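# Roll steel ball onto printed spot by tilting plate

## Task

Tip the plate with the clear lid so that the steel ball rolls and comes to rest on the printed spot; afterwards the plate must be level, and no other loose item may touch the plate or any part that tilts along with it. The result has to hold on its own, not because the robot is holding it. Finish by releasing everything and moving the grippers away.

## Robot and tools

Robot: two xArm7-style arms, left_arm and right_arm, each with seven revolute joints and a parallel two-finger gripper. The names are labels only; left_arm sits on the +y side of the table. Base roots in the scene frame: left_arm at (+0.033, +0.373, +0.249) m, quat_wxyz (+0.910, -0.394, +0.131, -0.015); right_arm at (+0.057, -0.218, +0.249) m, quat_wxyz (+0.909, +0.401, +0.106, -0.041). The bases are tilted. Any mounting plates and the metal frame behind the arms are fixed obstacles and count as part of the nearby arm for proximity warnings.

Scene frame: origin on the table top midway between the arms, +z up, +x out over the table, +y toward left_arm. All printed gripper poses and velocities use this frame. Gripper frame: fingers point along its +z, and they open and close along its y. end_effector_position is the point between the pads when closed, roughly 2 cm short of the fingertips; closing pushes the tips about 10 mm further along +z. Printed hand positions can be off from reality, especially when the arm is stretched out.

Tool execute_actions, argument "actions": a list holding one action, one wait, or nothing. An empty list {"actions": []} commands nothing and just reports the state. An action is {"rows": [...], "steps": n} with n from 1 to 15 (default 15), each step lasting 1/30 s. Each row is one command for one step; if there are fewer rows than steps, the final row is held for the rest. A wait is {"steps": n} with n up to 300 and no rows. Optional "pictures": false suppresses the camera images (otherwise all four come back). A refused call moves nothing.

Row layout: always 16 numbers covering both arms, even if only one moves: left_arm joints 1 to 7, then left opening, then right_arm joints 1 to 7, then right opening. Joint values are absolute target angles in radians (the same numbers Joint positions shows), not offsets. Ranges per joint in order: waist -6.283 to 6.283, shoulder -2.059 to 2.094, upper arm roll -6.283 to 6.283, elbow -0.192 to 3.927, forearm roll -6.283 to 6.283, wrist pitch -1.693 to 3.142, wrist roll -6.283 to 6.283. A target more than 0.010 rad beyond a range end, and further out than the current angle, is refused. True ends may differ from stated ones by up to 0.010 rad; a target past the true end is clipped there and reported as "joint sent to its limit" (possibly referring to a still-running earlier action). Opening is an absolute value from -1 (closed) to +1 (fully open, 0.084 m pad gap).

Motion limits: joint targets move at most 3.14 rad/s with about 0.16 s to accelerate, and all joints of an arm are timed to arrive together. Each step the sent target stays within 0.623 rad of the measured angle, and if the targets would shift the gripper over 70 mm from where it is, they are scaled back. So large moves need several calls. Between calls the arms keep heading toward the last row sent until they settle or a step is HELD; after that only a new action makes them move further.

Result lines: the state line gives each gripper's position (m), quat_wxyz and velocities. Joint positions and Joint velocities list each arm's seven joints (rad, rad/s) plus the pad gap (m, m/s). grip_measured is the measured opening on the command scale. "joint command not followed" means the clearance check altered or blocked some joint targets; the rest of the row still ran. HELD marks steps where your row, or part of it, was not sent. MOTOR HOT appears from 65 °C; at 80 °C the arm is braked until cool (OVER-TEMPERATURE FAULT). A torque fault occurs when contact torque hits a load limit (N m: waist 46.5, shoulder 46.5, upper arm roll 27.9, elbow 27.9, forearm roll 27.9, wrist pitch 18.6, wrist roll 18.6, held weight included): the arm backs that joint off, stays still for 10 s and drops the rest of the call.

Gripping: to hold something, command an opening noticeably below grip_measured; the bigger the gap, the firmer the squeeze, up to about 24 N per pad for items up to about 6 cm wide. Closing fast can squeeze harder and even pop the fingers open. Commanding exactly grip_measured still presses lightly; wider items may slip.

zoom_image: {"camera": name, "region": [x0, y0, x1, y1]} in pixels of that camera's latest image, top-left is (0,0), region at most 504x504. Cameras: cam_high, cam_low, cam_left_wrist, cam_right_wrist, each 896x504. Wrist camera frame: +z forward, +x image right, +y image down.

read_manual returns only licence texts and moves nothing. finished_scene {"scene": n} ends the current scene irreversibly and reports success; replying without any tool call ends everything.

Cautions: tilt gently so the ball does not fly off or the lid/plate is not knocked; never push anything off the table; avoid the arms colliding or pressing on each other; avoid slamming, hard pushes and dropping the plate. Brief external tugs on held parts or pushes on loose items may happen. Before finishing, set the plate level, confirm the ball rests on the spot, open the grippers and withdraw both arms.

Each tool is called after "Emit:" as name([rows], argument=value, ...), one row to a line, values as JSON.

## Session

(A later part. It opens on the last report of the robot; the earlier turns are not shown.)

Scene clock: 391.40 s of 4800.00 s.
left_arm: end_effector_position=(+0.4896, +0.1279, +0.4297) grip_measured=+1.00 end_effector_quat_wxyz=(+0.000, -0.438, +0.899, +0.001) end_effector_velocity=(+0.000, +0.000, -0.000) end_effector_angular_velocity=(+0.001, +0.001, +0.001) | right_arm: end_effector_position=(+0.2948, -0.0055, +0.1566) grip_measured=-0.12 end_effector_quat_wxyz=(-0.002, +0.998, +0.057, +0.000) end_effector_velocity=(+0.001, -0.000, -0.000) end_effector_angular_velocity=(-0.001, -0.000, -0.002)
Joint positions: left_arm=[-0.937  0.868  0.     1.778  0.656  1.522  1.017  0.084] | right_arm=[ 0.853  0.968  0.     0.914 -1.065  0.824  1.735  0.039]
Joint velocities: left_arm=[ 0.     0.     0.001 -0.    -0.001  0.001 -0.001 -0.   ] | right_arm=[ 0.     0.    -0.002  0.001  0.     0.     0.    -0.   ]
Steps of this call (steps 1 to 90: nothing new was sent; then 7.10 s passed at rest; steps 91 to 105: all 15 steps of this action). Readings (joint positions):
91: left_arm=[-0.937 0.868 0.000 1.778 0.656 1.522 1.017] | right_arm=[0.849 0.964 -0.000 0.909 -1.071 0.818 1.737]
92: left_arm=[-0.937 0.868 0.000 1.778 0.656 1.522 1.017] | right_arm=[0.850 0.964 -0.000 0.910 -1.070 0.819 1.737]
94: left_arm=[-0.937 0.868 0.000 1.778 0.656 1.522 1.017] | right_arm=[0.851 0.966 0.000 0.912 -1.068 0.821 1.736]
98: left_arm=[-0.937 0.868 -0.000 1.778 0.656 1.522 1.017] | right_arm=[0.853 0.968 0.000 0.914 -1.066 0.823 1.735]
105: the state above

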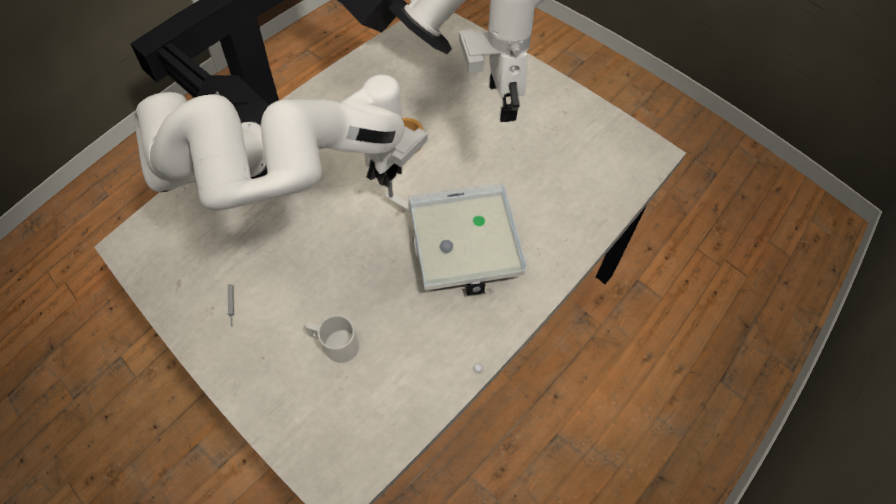

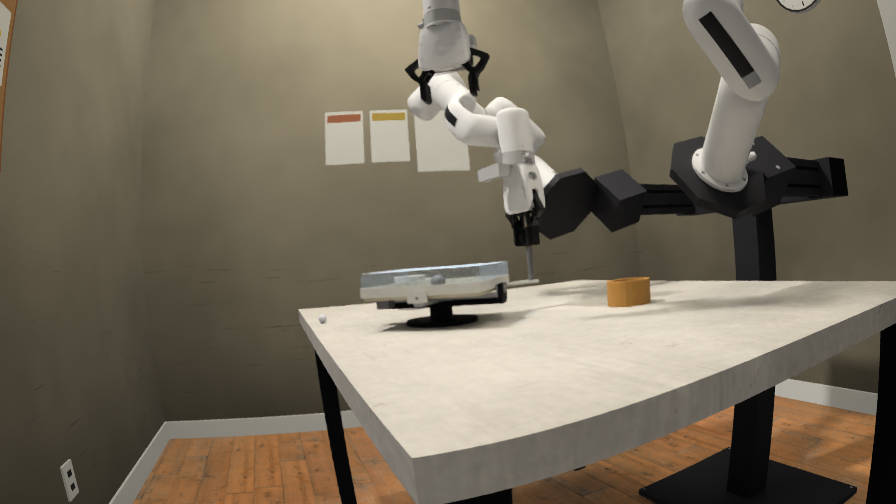

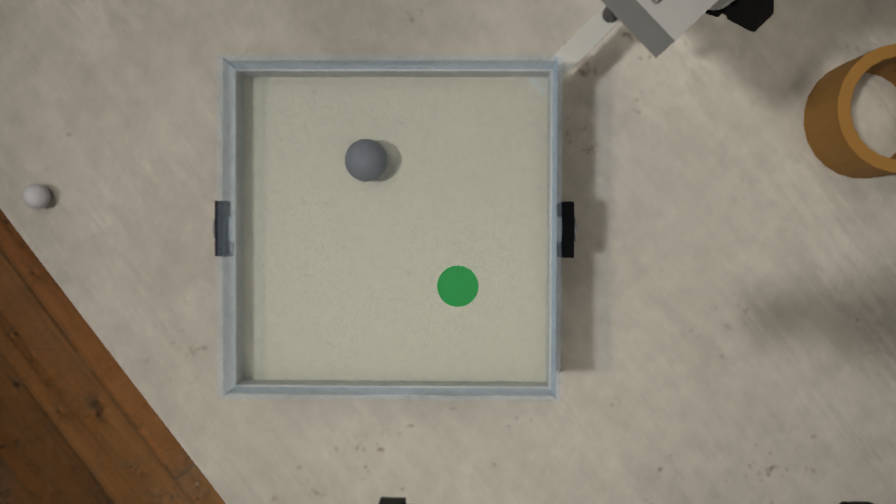

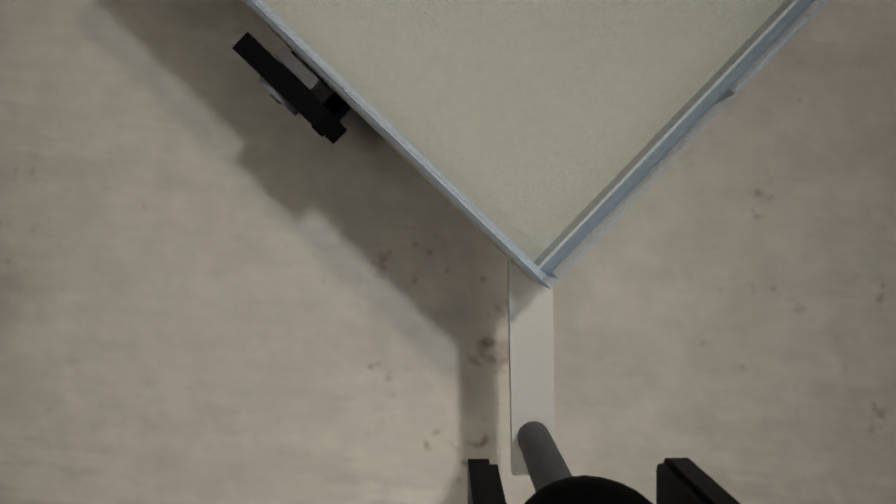

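Emit:
execute_actions([
  {"rows": [[-0.937,0.868,0,1.778,0.656,1.522,1.017,1,0.8713,0.9861,0,0.9377,-1.0368,0.8498,1.7240,-0.5]], "steps": 15},
], pictures=false)

Emit:
execute_actions([
  {"rows": [[-0.937,0.868,0,1.778,0.656,1.522,1.017,1,0.8713,0.9861,0,0.9377,-1.0368,0.8498,1.7240,-0.5]], "steps": 10},
], pictures=false)

Emit:
execute_actions([
  {"rows": [[-0.937,0.868,0,1.778,0.656,1.522,1.017,1,0.8515,0.9662,0,0.9123,-1.0678,0.8217,1.7357,-0.5]], "steps": 15},
], pictures=true)

Emit:
execute_actions([
  {"rows": [[-0.937,0.868,0,1.778,0.656,1.522,1.017,1,0.8515,0.9662,0,0.9123,-1.0678,0.8217,1.7357,-0.5]], "steps": 15},
], pictures=false)

Emit:
execute_actions([
  {"steps": 15},
], pictures=true)

Emit:
execute_actions([
  {"steps": 60},
], pictures=true)

Scene clock: 430.80 s of 4800.00 s.
left_arm: end_effector_position=(+0.4896, +0.1279, +0.4297) grip_measured=+1.00 end_effector_quat_wxyz=(+0.000, -0.438, +0.899, +0.001) end_effector_velocity=(-0.000, +0.000, -0.000) end_effector_angular_velocity=(+0.001, +0.001, -0.001) | right_arm: end_effector_position=(+0.2948, -0.0033, +0.1573) grip_measured=-0.12 end_effector_quat_wxyz=(+0.010, +0.998, +0.057, +0.001) end_effector_velocity=(+0.000, -0.000, -0.000) end_effector_angular_velocity=(-0.003, -0.000, -0.000)
Joint positions: left_arm=[-0.937  0.868  0.     1.778  0.656  1.522  1.017  0.084] | right_arm=[ 0.871  0.986 -0.     0.938 -1.037  0.85   1.724  0.039]
Joint velocities: left_arm=[-0.     0.     0.    -0.001 -0.001  0.001  0.001 -0.   ] | right_arm=[ 0.002  0.002 -0.001  0.002  0.003  0.003 -0.001 -0.   ]
Steps of this call (steps 1 to 15: the robot went on to your last target; steps 16 to 90: nothing new was sent; then 35.90 s passed at rest; steps 91 to 105: all 15 steps of this action). Readings (joint positions):
91: left_arm=[-0.937 0.868 0.000 1.778 0.656 1.522 1.017] | right_arm=[0.853 0.968 -0.000 0.915 -1.065 0.824 1.735]
92: left_arm=[-0.937 0.868 0.000 1.778 0.656 1.522 1.017] | right_arm=[0.855 0.970 -0.000 0.917 -1.061 0.828 1.733]
94: left_arm=[-0.937 0.868 -0.000 1.778 0.656 1.522 1.017] | right_arm=[0.863 0.978 0.000 0.927 -1.050 0.838 1.729]
98: left_arm=[-0.937 0.868 0.000 1.778 0.656 1.522 1.017] | right_arm=[0.870 0.984 -0.000 0.936 -1.040 0.847 1.725]
105: the state above

Scene clock: 431.13 s of 4800.00 s.
left_arm: end_effector_position=(+0.4896, +0.1279, +0.4297) grip_measured=+1.00 end_effector_quat_wxyz=(+0.000, -0.438, +0.899, +0.001) end_effector_velocity=(+0.000, -0.000, +0.000) end_effector_angular_velocity=(-0.001, -0.000, +0.000) | right_arm: end_effector_position=(+0.2947, -0.0033, +0.1573) grip_measured=-0.12 end_effector_quat_wxyz=(+0.010, +0.998, +0.057, +0.001) end_effector_velocity=(+0.001, +0.000, +0.000) end_effector_angular_velocity=(+0.001, -0.002, +0.001)
Joint positions: left_arm=[-0.937  0.868  0.     1.778  0.656  1.522  1.017  0.084] | right_arm=[ 0.871  0.986 -0.     0.938 -1.037  0.85   1.724  0.039]
Joint velocities: left_arm=[ 0.001 -0.    -0.001  0.     0.    -0.     0.    -0.   ] | right_arm=[ 0.001 -0.     0.     0.001 -0.002  0.     0.    -0.   ]
Steps of this call (steps 1 to 10: all 10 steps of this action). Readings (joint positions):
1: left_arm=[-0.937 0.868 0.000 1.778 0.656 1.522 1.017] | right_arm=[0.871 0.986 -0.000 0.938 -1.037 0.850 1.724]
2: left_arm=[-0.937 0.868 -0.000 1.778 0.656 1.522 1.017] | right_arm=[0.871 0.986 -0.000 0.938 -1.037 0.850 1.724]
4: left_arm=[-0.937 0.868 0.000 1.778 0.656 1.522 1.017] | right_arm=[0.871 0.986 -0.000 0.938 -1.037 0.850 1.724]
8: left_arm=[-0.937 0.868 -0.000 1.778 0.656 1.522 1.017] | right_arm=[0.871 0.986 -0.000 0.938 -1.037 0.850 1.724]
10: the state above

Scene clock: 431.63 s of 4800.00 s.
left_arm: end_effector_position=(+0.4896, +0.1279, +0.4297) grip_measured=+1.00 end_effector_quat_wxyz=(+0.000, -0.438, +0.899, +0.001) end_effector_velocity=(-0.000, +0.000, -0.001) end_effector_angular_velocity=(+0.002, +0.001, +0.001) | right_arm: end_effector_position=(+0.2948, -0.0055, +0.1567) grip_measured=-0.12 end_effector_quat_wxyz=(-0.003, +0.998, +0.057, +0.000) end_effector_velocity=(-0.001, -0.001, -0.001) end_effector_angular_velocity=(-0.000, +0.001, -0.000)
Joint positions: left_arm=[-0.937  0.868 -0.     1.778  0.656  1.522  1.017  0.084] | right_arm=[ 0.852  0.966  0.     0.913 -1.068  0.822  1.736  0.039]
Joint velocities: left_arm=[ 0.     0.     0.001 -0.001 -0.     0.001 -0.     0.   ] | right_arm=[-0.002 -0.001 -0.001 -0.004 -0.002 -0.001  0.002 -0.   ]
Steps of this call (steps 1 to 15: all 15 steps of this action). Readings (joint positions):
1: left_arm=[-0.937 0.868 0.000 1.778 0.656 1.522 1.017] | right_arm=[0.871 0.986 -0.000 0.938 -1.037 0.849 1.724]
2: left_arm=[-0.937 0.868 -0.000 1.778 0.656 1.522 1.017] | right_arm=[0.869 0.984 0.000 0.935 -1.041 0.846 1.726]
4: left_arm=[-0.937 0.868 -0.000 1.778 0.656 1.522 1.017] | right_arm=[0.861 0.976 0.000 0.925 -1.053 0.835 1.730]
8: left_arm=[-0.937 0.868 -0.000 1.778 0.656 1.522 1.017] | right_arm=[0.854 0.968 0.000 0.915 -1.065 0.824 1.734]
15: the state above

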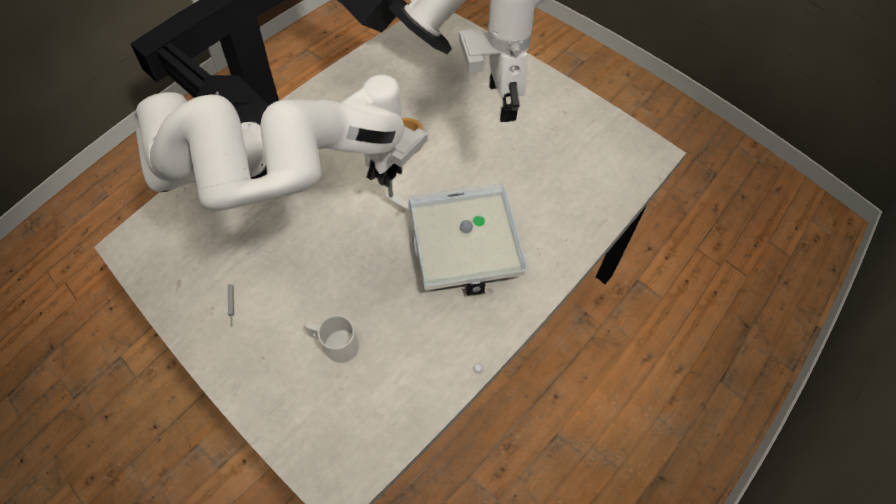

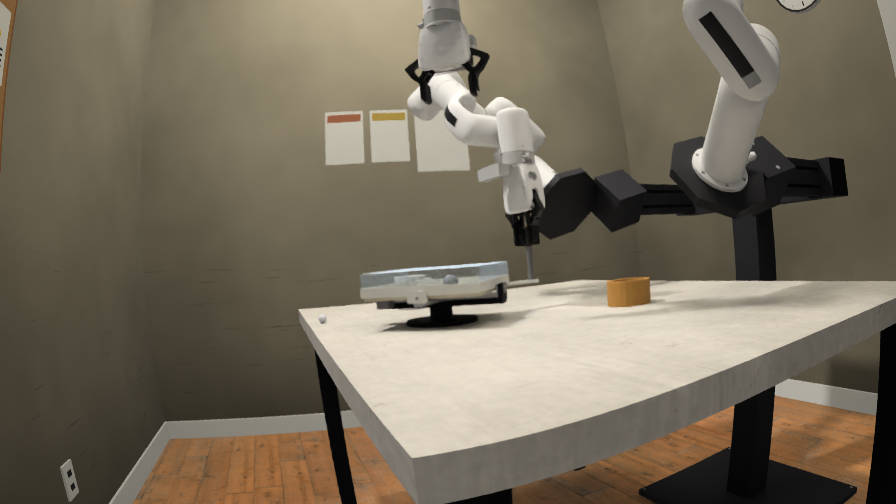

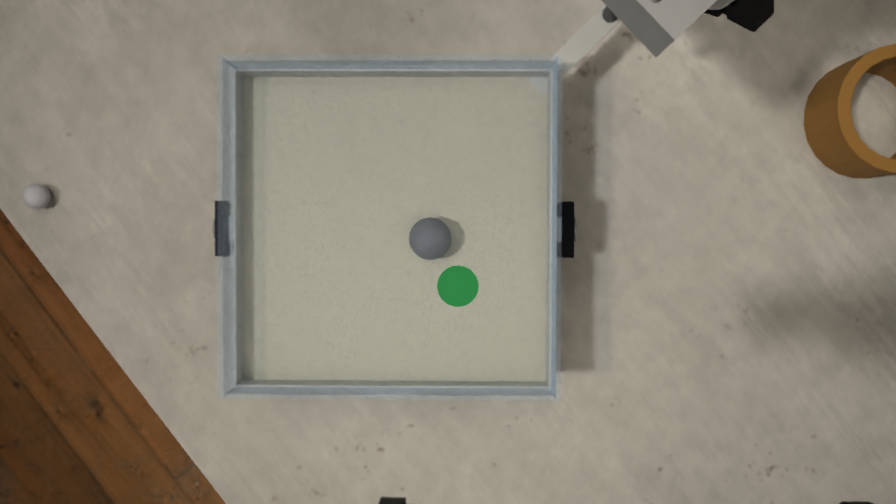

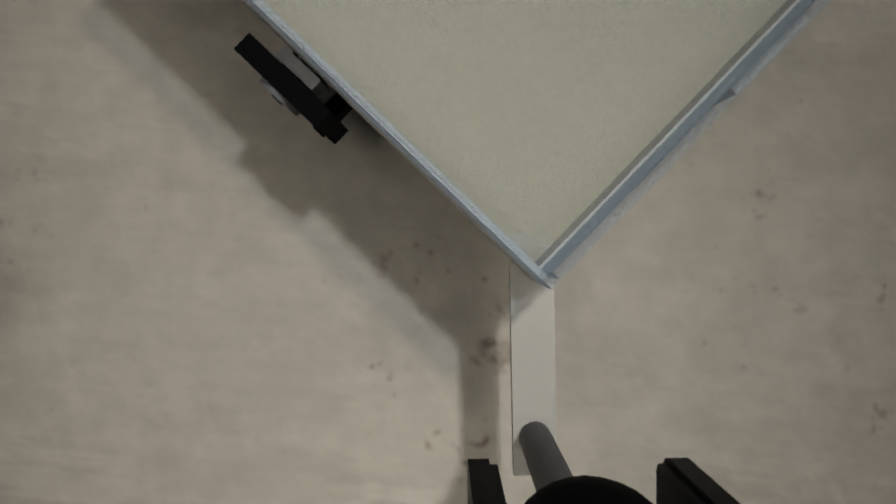

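Scene clock: 432.13 s of 4800.00 s.
left_arm: end_effector_position=(+0.4896, +0.1279, +0.4297) grip_measured=+1.00 end_effector_quat_wxyz=(+0.000, -0.438, +0.899, +0.001) end_effector_velocity=(+0.000, +0.000, -0.000) end_effector_angular_velocity=(+0.001, -0.000, +0.000) | right_arm: end_effector_position=(+0.2948, -0.0056, +0.1567) grip_measured=-0.12 end_effector_quat_wxyz=(-0.004, +0.998, +0.057, +0.000) end_effector_velocity=(-0.000, -0.000, -0.000) end_effector_angular_velocity=(-0.001, +0.001, -0.001)
Joint positions: left_arm=[-0.937  0.868 -0.     1.778  0.656  1.522  1.017  0.084] | right_arm=[ 0.852  0.966  0.     0.912 -1.068  0.822  1.736  0.039]
Joint velocities: left_arm=[0.    0.    0.001 0.    0.001 0.    0.    0.   ] | right_arm=[ 0.001 -0.    -0.001 -0.001  0.001 -0.001  0.001 -0.   ]
Steps of this call (steps 1 to 15: all 15 steps of this action). Readings (joint positions):
1: left_arm=[-0.937 0.868 0.000 1.778 0.656 1.522 1.017] | right_arm=[0.852 0.966 0.000 0.913 -1.068 0.822 1.736]
2: left_arm=[-0.937 0.868 0.000 1.778 0.656 1.522 1.017] | right_arm=[0.852 0.966 0.000 0.913 -1.068 0.822 1.736]
4: left_arm=[-0.937 0.868 0.000 1.778 0.656 1.522 1.017] | right_arm=[0.852 0.966 0.000 0.912 -1.068 0.822 1.736]
8: left_arm=[-0.937 0.868 -0.000 1.778 0.656 1.522 1.017] | right_arm=[0.852 0.966 0.000 0.912 -1.068 0.822 1.736]
15: the state above

Scene clock: 432.63 s of 4800.00 s.
left_arm: end_effector_position=(+0.4896, +0.1279, +0.4297) grip_measured=+1.00 end_effector_quat_wxyz=(+0.000, -0.438, +0.899, +0.001) end_effector_velocity=(+0.000, +0.000, +0.000) end_effector_angular_velocity=(+0.000, -0.001, +0.001) | right_arm: end_effector_position=(+0.2948, -0.0057, +0.1567) grip_measured=-0.12 end_effector_quat_wxyz=(-0.003, +0.998, +0.057, +0.000) end_effector_velocity=(-0.000, -0.000, -0.000) end_effector_angular_velocity=(-0.001, +0.002, -0.003)
Joint positions: left_arm=[-0.937  0.868 -0.     1.778  0.656  1.522  1.017  0.084] | right_arm=[ 0.852  0.966  0.     0.912 -1.068  0.822  1.736  0.039]
Joint velocities: left_arm=[-0.001 -0.     0.     0.     0.     0.    -0.001 -0.   ] | right_arm=[-0.001  0.    -0.001 -0.     0.002  0.     0.     0.   ]
Steps of this call (steps 1 to 15: the robot went on to your last target). Readings (joint positions):
1: left_arm=[-0.937 0.868 -0.000 1.778 0.656 1.522 1.017] | right_arm=[0.852 0.966 0.000 0.912 -1.068 0.822 1.736]
2: left_arm=[-0.937 0.868 -0.000 1.778 0.656 1.522 1.017] | right_arm=[0.852 0.966 0.000 0.912 -1.068 0.822 1.736]
4: left_arm=[-0.937 0.868 0.000 1.778 0.656 1.522 1.017] | right_arm=[0.852 0.966 0.000 0.912 -1.068 0.822 1.736]
8: left_arm=[-0.937 0.868 0.000 1.778 0.656 1.522 1.017] | right_arm=[0.852 0.966 0.000 0.912 -1.068 0.822 1.736]
15: the state above
All arms were judged still, so your last target was given up. Only a new action makes them travel on or press farther. Fingers that are still opening or closing keep moving.

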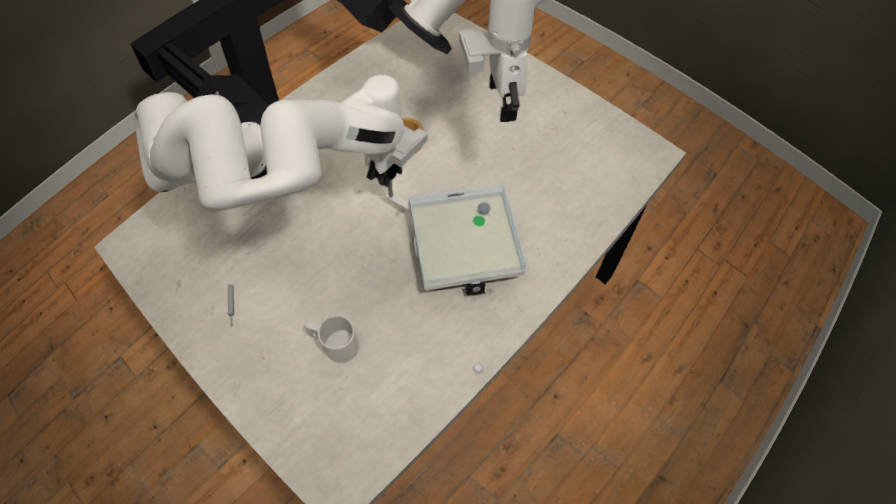

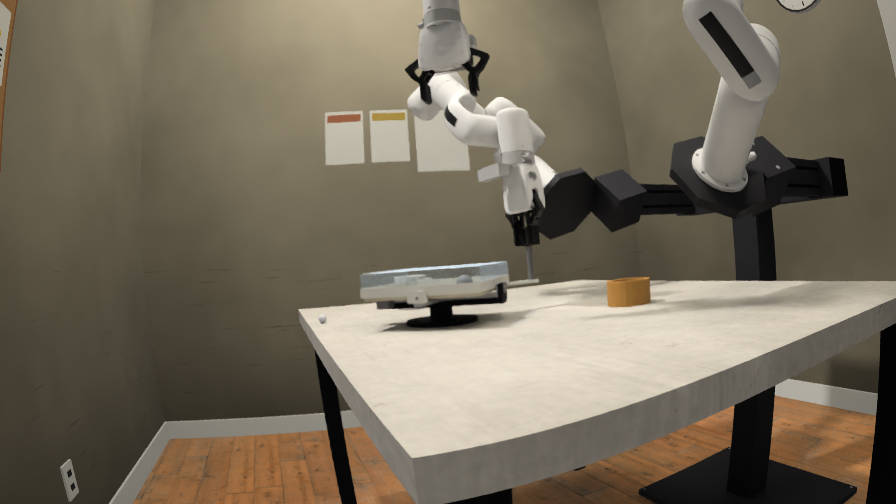

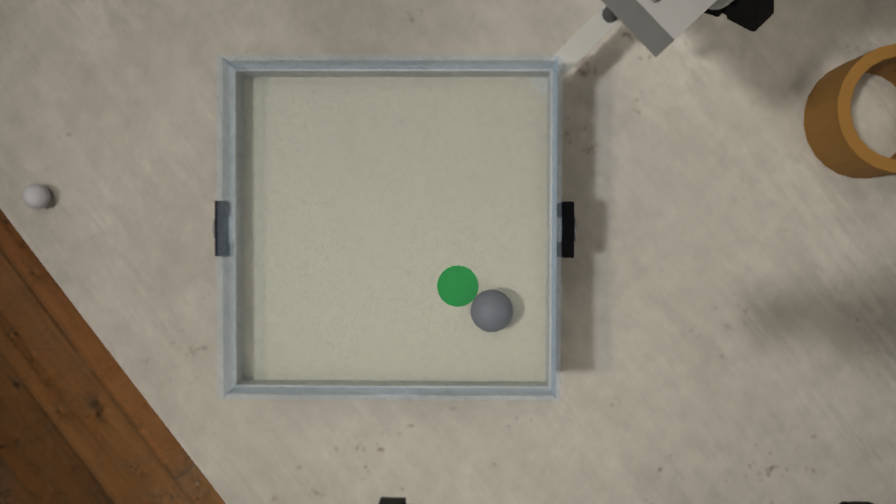

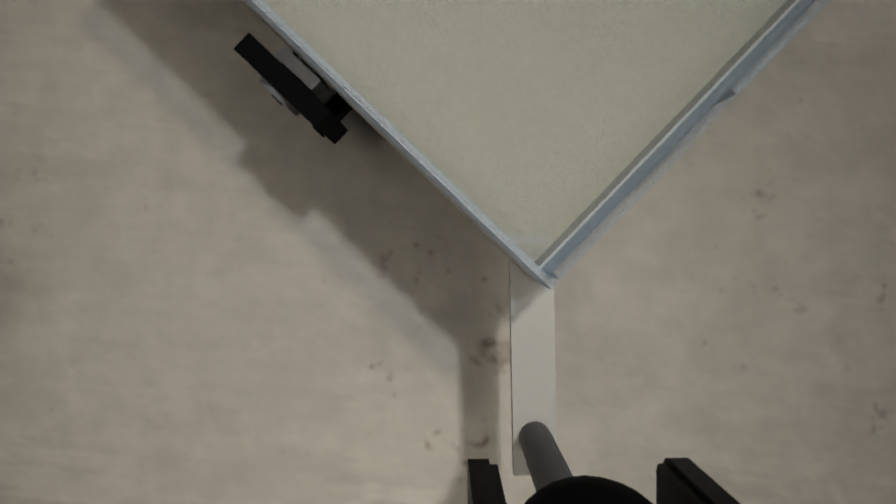

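Scene clock: 434.63 s of 4800.00 s.
left_arm: end_effector_position=(+0.4896, +0.1279, +0.4297) grip_measured=+1.00 end_effector_quat_wxyz=(+0.000, -0.438, +0.899, +0.001) end_effector_velocity=(-0.000, -0.001, +0.001) end_effector_angular_velocity=(-0.002, -0.002, -0.002) | right_arm: end_effector_position=(+0.2949, -0.0057, +0.1566) grip_measured=-0.12 end_effector_quat_wxyz=(-0.003, +0.998, +0.057, +0.000) end_effector_velocity=(+0.001, -0.000, -0.000) end_effector_angular_velocity=(-0.001, -0.002, +0.001)
Joint positions: left_arm=[-0.937  0.868  0.     1.778  0.656  1.522  1.017  0.084] | right_arm=[ 0.852  0.966  0.     0.912 -1.068  0.822  1.736  0.039]
Joint velocities: left_arm=[-0.    -0.    -0.001  0.     0.001 -0.001  0.     0.   ] | right_arm=[-0.     0.    -0.001  0.    -0.002  0.001  0.    -0.   ]
Steps of this call (steps 1 to 60: nothing new was sent). Readings (joint positions):
1: left_arm=[-0.937 0.868 -0.000 1.778 0.656 1.522 1.017] | right_arm=[0.852 0.966 0.000 0.912 -1.068 0.822 1.736]
2: left_arm=[-0.937 0.868 0.000 1.778 0.656 1.522 1.017] | right_arm=[0.852 0.966 0.000 0.912 -1.068 0.822 1.736]
4: left_arm=[-0.937 0.868 0.000 1.778 0.656 1.522 1.017] | right_arm=[0.852 0.966 0.000 0.912 -1.068 0.822 1.736]
8: left_arm=[-0.937 0.868 -0.000 1.778 0.656 1.522 1.017] | right_arm=[0.852 0.966 0.000 0.912 -1.068 0.822 1.736]
60: the state above

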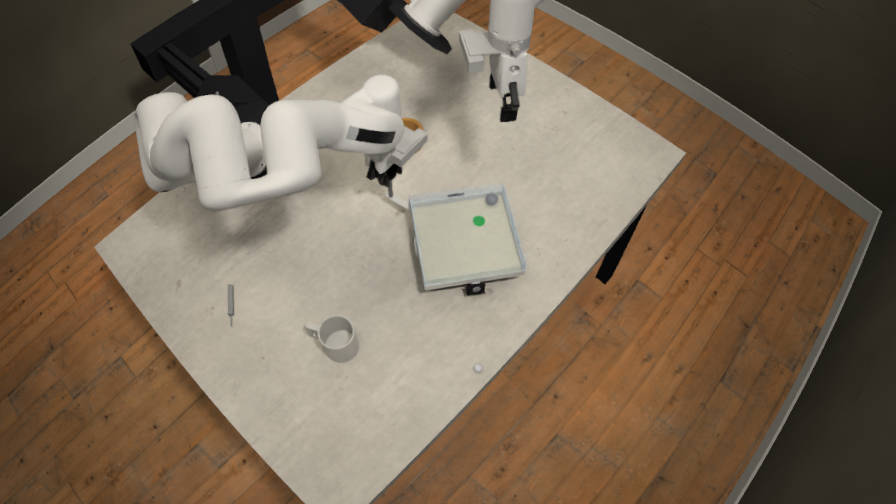

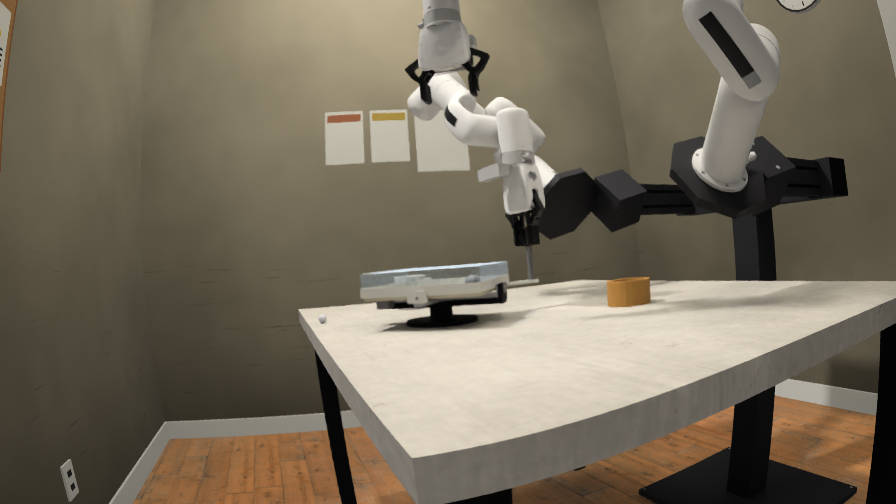

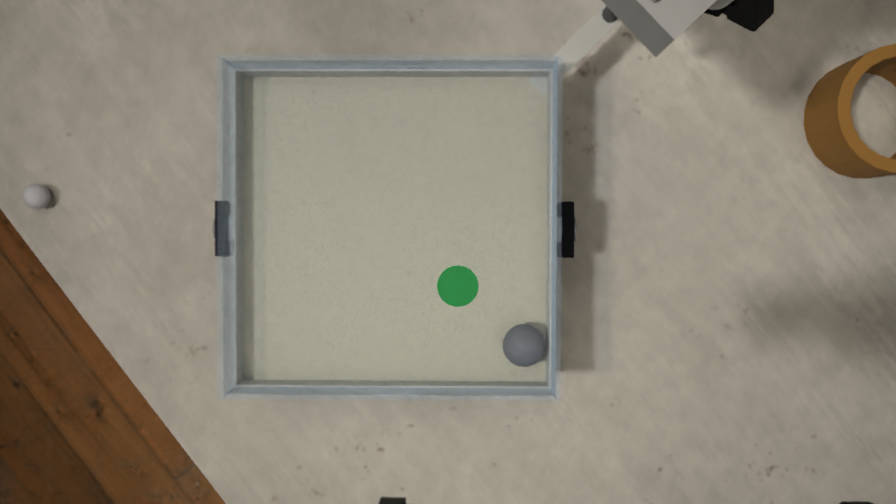

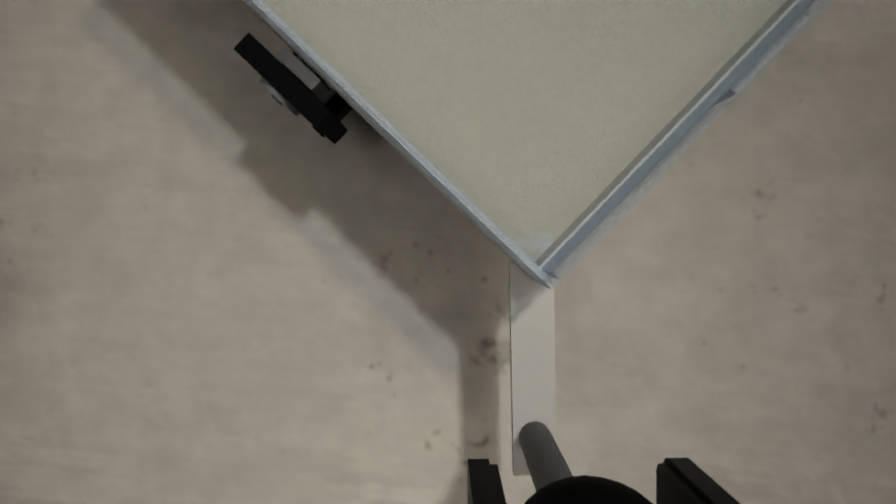

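Emit:
execute_actions(actions=[])

Scene clock: 468.30 s of 4800.00 s.
left_arm: end_effector_position=(+0.4896, +0.1279, +0.4297) grip_measured=+1.00 end_effector_quat_wxyz=(+0.000, -0.438, +0.899, +0.001) end_effector_velocity=(-0.001, -0.000, -0.000) end_effector_angular_velocity=(+0.000, +0.001, -0.001) | right_arm: end_effector_position=(+0.2949, -0.0057, +0.1566) grip_measured=-0.12 end_effector_quat_wxyz=(-0.003, +0.998, +0.057, +0.000) end_effector_velocity=(-0.000, +0.000, +0.000) end_effector_angular_velocity=(-0.000, -0.001, +0.001)
Joint positions: left_arm=[-0.937  0.868  0.     1.778  0.656  1.522  1.017  0.084] | right_arm=[ 0.852  0.966  0.     0.912 -1.068  0.822  1.736  0.039]
Joint velocities: left_arm=[-0.     0.    -0.    -0.001 -0.001 -0.     0.     0.   ] | right_arm=[ 0.001  0.     0.    -0.     0.     0.001 -0.     0.   ]
Steps of this call (steps 1 to 90: nothing new was sent; then 30.67 s passed at rest). Readings (joint positions):
1: left_arm=[-0.937 0.868 -0.000 1.778 0.656 1.522 1.017] | right_arm=[0.852 0.966 0.000 0.912 -1.068 0.822 1.736]
2: left_arm=[-0.937 0.868 -0.000 1.778 0.656 1.522 1.017] | right_arm=[0.852 0.966 0.000 0.912 -1.068 0.822 1.736]
4: left_arm=[-0.937 0.868 0.000 1.778 0.656 1.522 1.017] | right_arm=[0.852 0.966 0.000 0.912 -1.068 0.822 1.736]
8: left_arm=[-0.937 0.868 -0.000 1.778 0.656 1.522 1.017] | right_arm=[0.852 0.966 0.000 0.912 -1.068 0.822 1.736]
90: the state above

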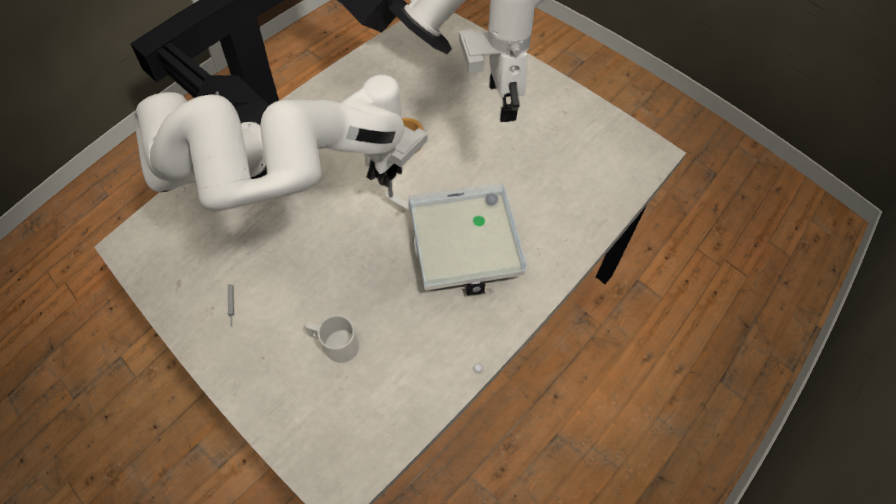

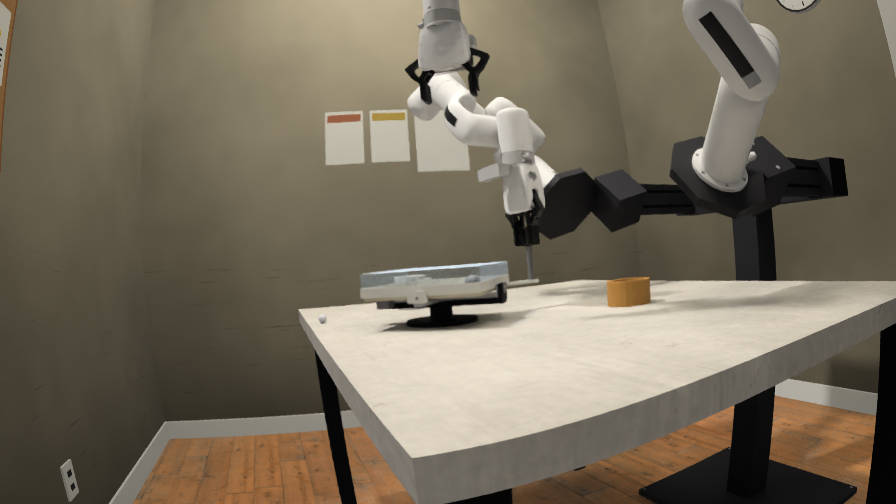

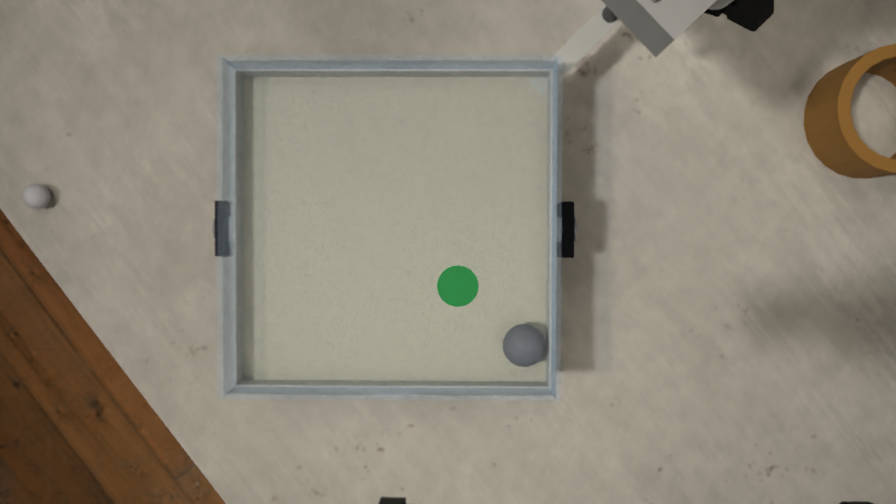

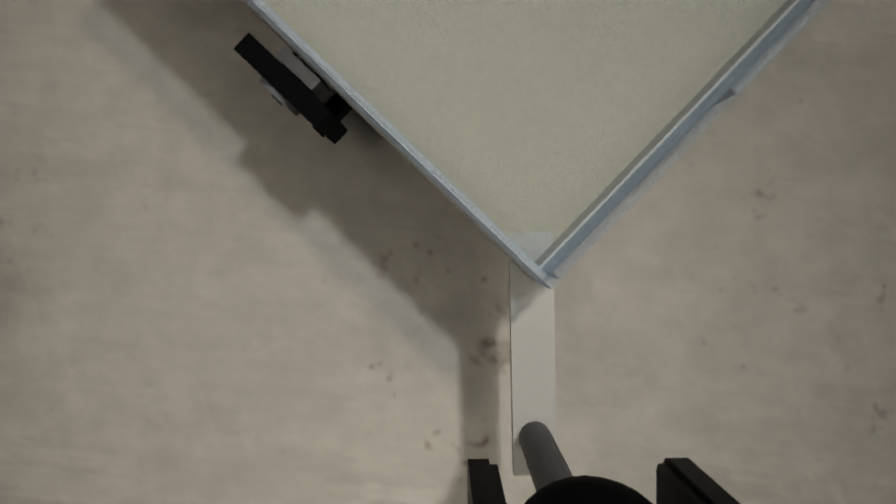

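Emit:
execute_actions([
  {"rows":[[-0.937,0.868,0,1.778,0.656,1.522,1.017,1,0.8341,0.9469,0,0.8890,-1.0944,0.7966,1.7448,-0.5]],"steps":15},
], pictures=false)

Emit:
execute_actions([
  {"rows":[[-0.937,0.868,0,1.778,0.656,1.522,1.017,1,0.8341,0.9469,0,0.8890,-1.0944,0.7966,1.7448,-0.5],[-0.937,0.868,0,1.778,0.656,1.522,1.017,1,0.8341,0.9469,0,0.8890,-1.0944,0.7966,1.7448,-0.5],[-0.937,0.868,0,1.778,0.656,1.522,1.017,1,0.8341,0.9469,0,0.8890,-1.0944,0.7966,1.7448,-0.5],[-0.937,0.868,0,1.778,0.656,1.522,1.017,1,0.8546,0.9698,0,0.9165,-1.0630,0.8263,1.7340,-0.5]],"steps":15},
], pictures=false)

Emit:
execute_actions([
  {"steps":45},
])

Scene clock: 484.00 s of 4800.00 s.
left_arm: end_effector_position=(+0.4896, +0.1279, +0.4297) grip_measured=+1.00 end_effector_quat_wxyz=(+0.000, -0.438, +0.899, +0.001) end_effector_velocity=(-0.000, -0.000, +0.000) end_effector_angular_velocity=(-0.000, -0.000, +0.000) | right_arm: end_effector_position=(+0.2951, -0.0080, +0.1566) grip_measured=-0.12 end_effector_quat_wxyz=(-0.015, +0.998, +0.057, -0.001) end_effector_velocity=(-0.000, -0.001, -0.000) end_effector_angular_velocity=(+0.001, +0.001, +0.000)
Joint positions: left_arm=[-0.937  0.868 -0.     1.778  0.656  1.522  1.017  0.084] | right_arm=[ 0.834  0.947 -0.     0.889 -1.094  0.797  1.745  0.039]
Joint velocities: left_arm=[-0.    -0.    -0.     0.    -0.     0.    -0.001  0.   ] | right_arm=[-0.002 -0.002 -0.001 -0.003 -0.003 -0.002  0.001 -0.   ]
Steps of this call (steps 1 to 90: nothing new was sent; then 12.20 s passed at rest; steps 91 to 105: all 15 steps of this action). Readings (joint positions):
91: left_arm=[-0.937 0.868 -0.000 1.778 0.656 1.522 1.017] | right_arm=[0.851 0.966 0.000 0.912 -1.068 0.821 1.736]
92: left_arm=[-0.937 0.868 -0.000 1.778 0.656 1.522 1.017] | right_arm=[0.849 0.964 0.000 0.909 -1.072 0.818 1.737]
94: left_arm=[-0.937 0.868 0.000 1.778 0.656 1.522 1.017] | right_arm=[0.842 0.956 -0.000 0.900 -1.082 0.808 1.741]
98: left_arm=[-0.937 0.868 0.000 1.778 0.656 1.522 1.017] | right_arm=[0.836 0.949 -0.000 0.891 -1.092 0.799 1.744]
105: the state above

Scene clock: 484.50 s of 4800.00 s.
left_arm: end_effector_position=(+0.4896, +0.1279, +0.4297) grip_measured=+1.00 end_effector_quat_wxyz=(+0.000, -0.438, +0.899, +0.001) end_effector_velocity=(-0.000, +0.000, -0.000) end_effector_angular_velocity=(-0.000, +0.002, +0.000) | right_arm: end_effector_position=(+0.2947, -0.0056, +0.1565) grip_measured=-0.12 end_effector_quat_wxyz=(-0.001, +0.998, +0.057, +0.000) end_effector_velocity=(-0.000, +0.001, +0.001) end_effector_angular_velocity=(-0.005, -0.001, +0.001)
Joint positions: left_arm=[-0.937  0.868 -0.     1.778  0.656  1.522  1.017  0.084] | right_arm=[ 0.854  0.969 -0.     0.916 -1.064  0.826  1.734  0.039]
Joint velocities: left_arm=[ 0.    -0.     0.001 -0.001 -0.002 -0.001  0.    -0.   ] | right_arm=[ 0.006  0.005  0.     0.007  0.008  0.006 -0.004  0.   ]
Steps of this call (steps 1 to 15: all 15 steps of this action). Readings (joint positions):
1: left_arm=[-0.937 0.868 0.000 1.778 0.656 1.522 1.017] | right_arm=[0.834 0.947 -0.000 0.889 -1.094 0.797 1.745]
2: left_arm=[-0.937 0.868 -0.000 1.778 0.656 1.522 1.017] | right_arm=[0.834 0.947 -0.000 0.889 -1.094 0.797 1.745]
4: left_arm=[-0.937 0.868 0.000 1.778 0.656 1.522 1.017] | right_arm=[0.834 0.947 -0.000 0.889 -1.094 0.797 1.745]
8: left_arm=[-0.937 0.868 0.000 1.778 0.656 1.522 1.017] | right_arm=[0.848 0.962 -0.000 0.907 -1.073 0.817 1.738]
15: the state above

Scene clock: 486.00 s of 4800.00 s.
left_arm: end_effector_position=(+0.4896, +0.1279, +0.4297) grip_measured=+1.00 end_effector_quat_wxyz=(+0.000, -0.438, +0.899, +0.001) end_effector_velocity=(+0.000, +0.000, -0.000) end_effector_angular_velocity=(+0.000, -0.000, +0.000) | right_arm: end_effector_position=(+0.2948, -0.0053, +0.1566) grip_measured=-0.12 end_effector_quat_wxyz=(-0.001, +0.998, +0.057, +0.000) end_effector_velocity=(-0.000, -0.000, +0.000) end_effector_angular_velocity=(+0.000, -0.000, +0.001)
Joint positions: left_arm=[-0.937  0.868 -0.     1.778  0.656  1.522  1.017  0.084] | right_arm=[ 0.855  0.97   0.     0.916 -1.063  0.826  1.734  0.039]
Joint velocities: left_arm=[ 0. -0.  0.  0.  0. -0.  0. -0.] | right_arm=[-0.    -0.001  0.001 -0.001 -0.001 -0.    -0.     0.   ]
Steps of this call (steps 1 to 15: the robot went on to your last target; steps 16 to 45: nothing new was sent). Readings (joint positions):
1: left_arm=[-0.937 0.868 0.000 1.778 0.656 1.522 1.017] | right_arm=[0.854 0.969 -0.000 0.916 -1.063 0.826 1.734]
2: left_arm=[-0.937 0.868 -0.000 1.778 0.656 1.522 1.017] | right_arm=[0.854 0.970 -0.000 0.916 -1.063 0.826 1.734]
4: left_arm=[-0.937 0.868 -0.000 1.778 0.656 1.522 1.017] | right_arm=[0.854 0.970 -0.000 0.916 -1.063 0.826 1.734]
8: left_arm=[-0.937 0.868 0.000 1.778 0.656 1.522 1.017] | right_arm=[0.855 0.970 -0.000 0.916 -1.063 0.826 1.734]
45: the state above
All arms were judged still, so your last target was given up. Only a new action makes them travel on or press farther. Fingers that are still opening or closing keep moving.

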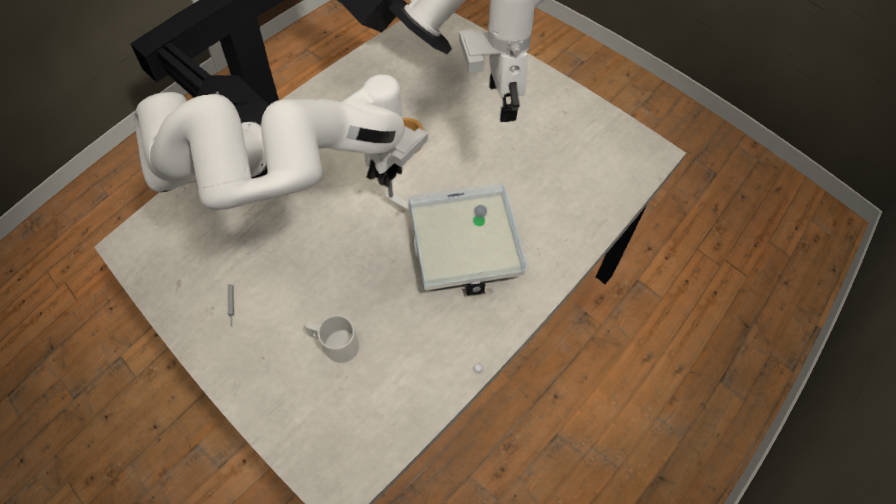

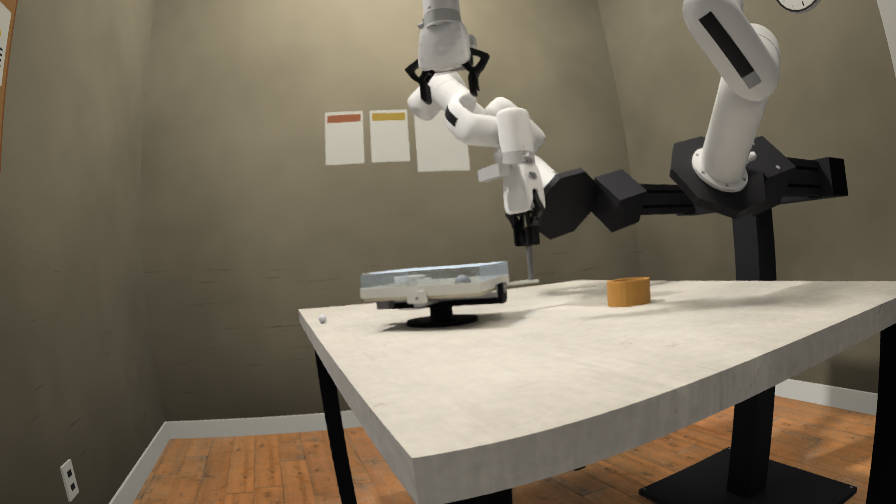

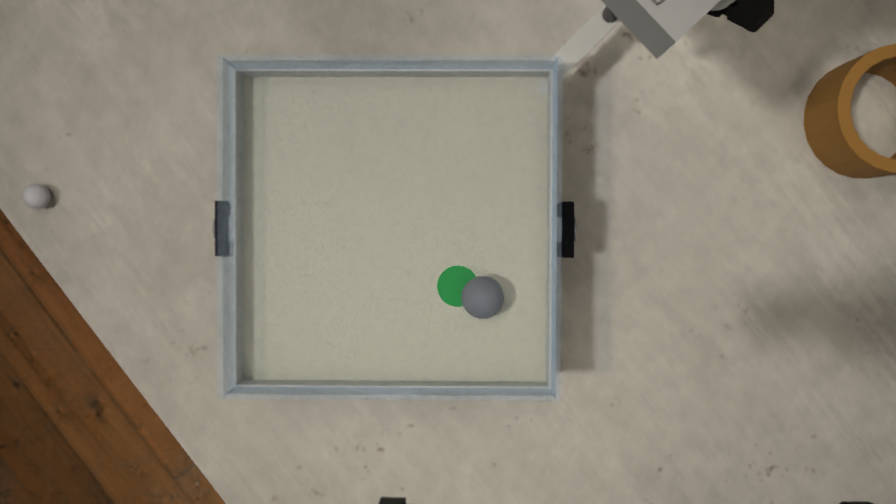

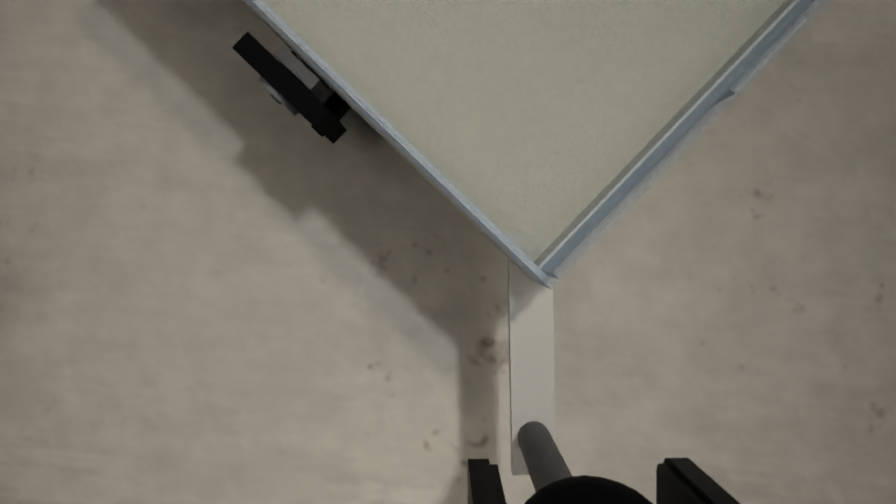

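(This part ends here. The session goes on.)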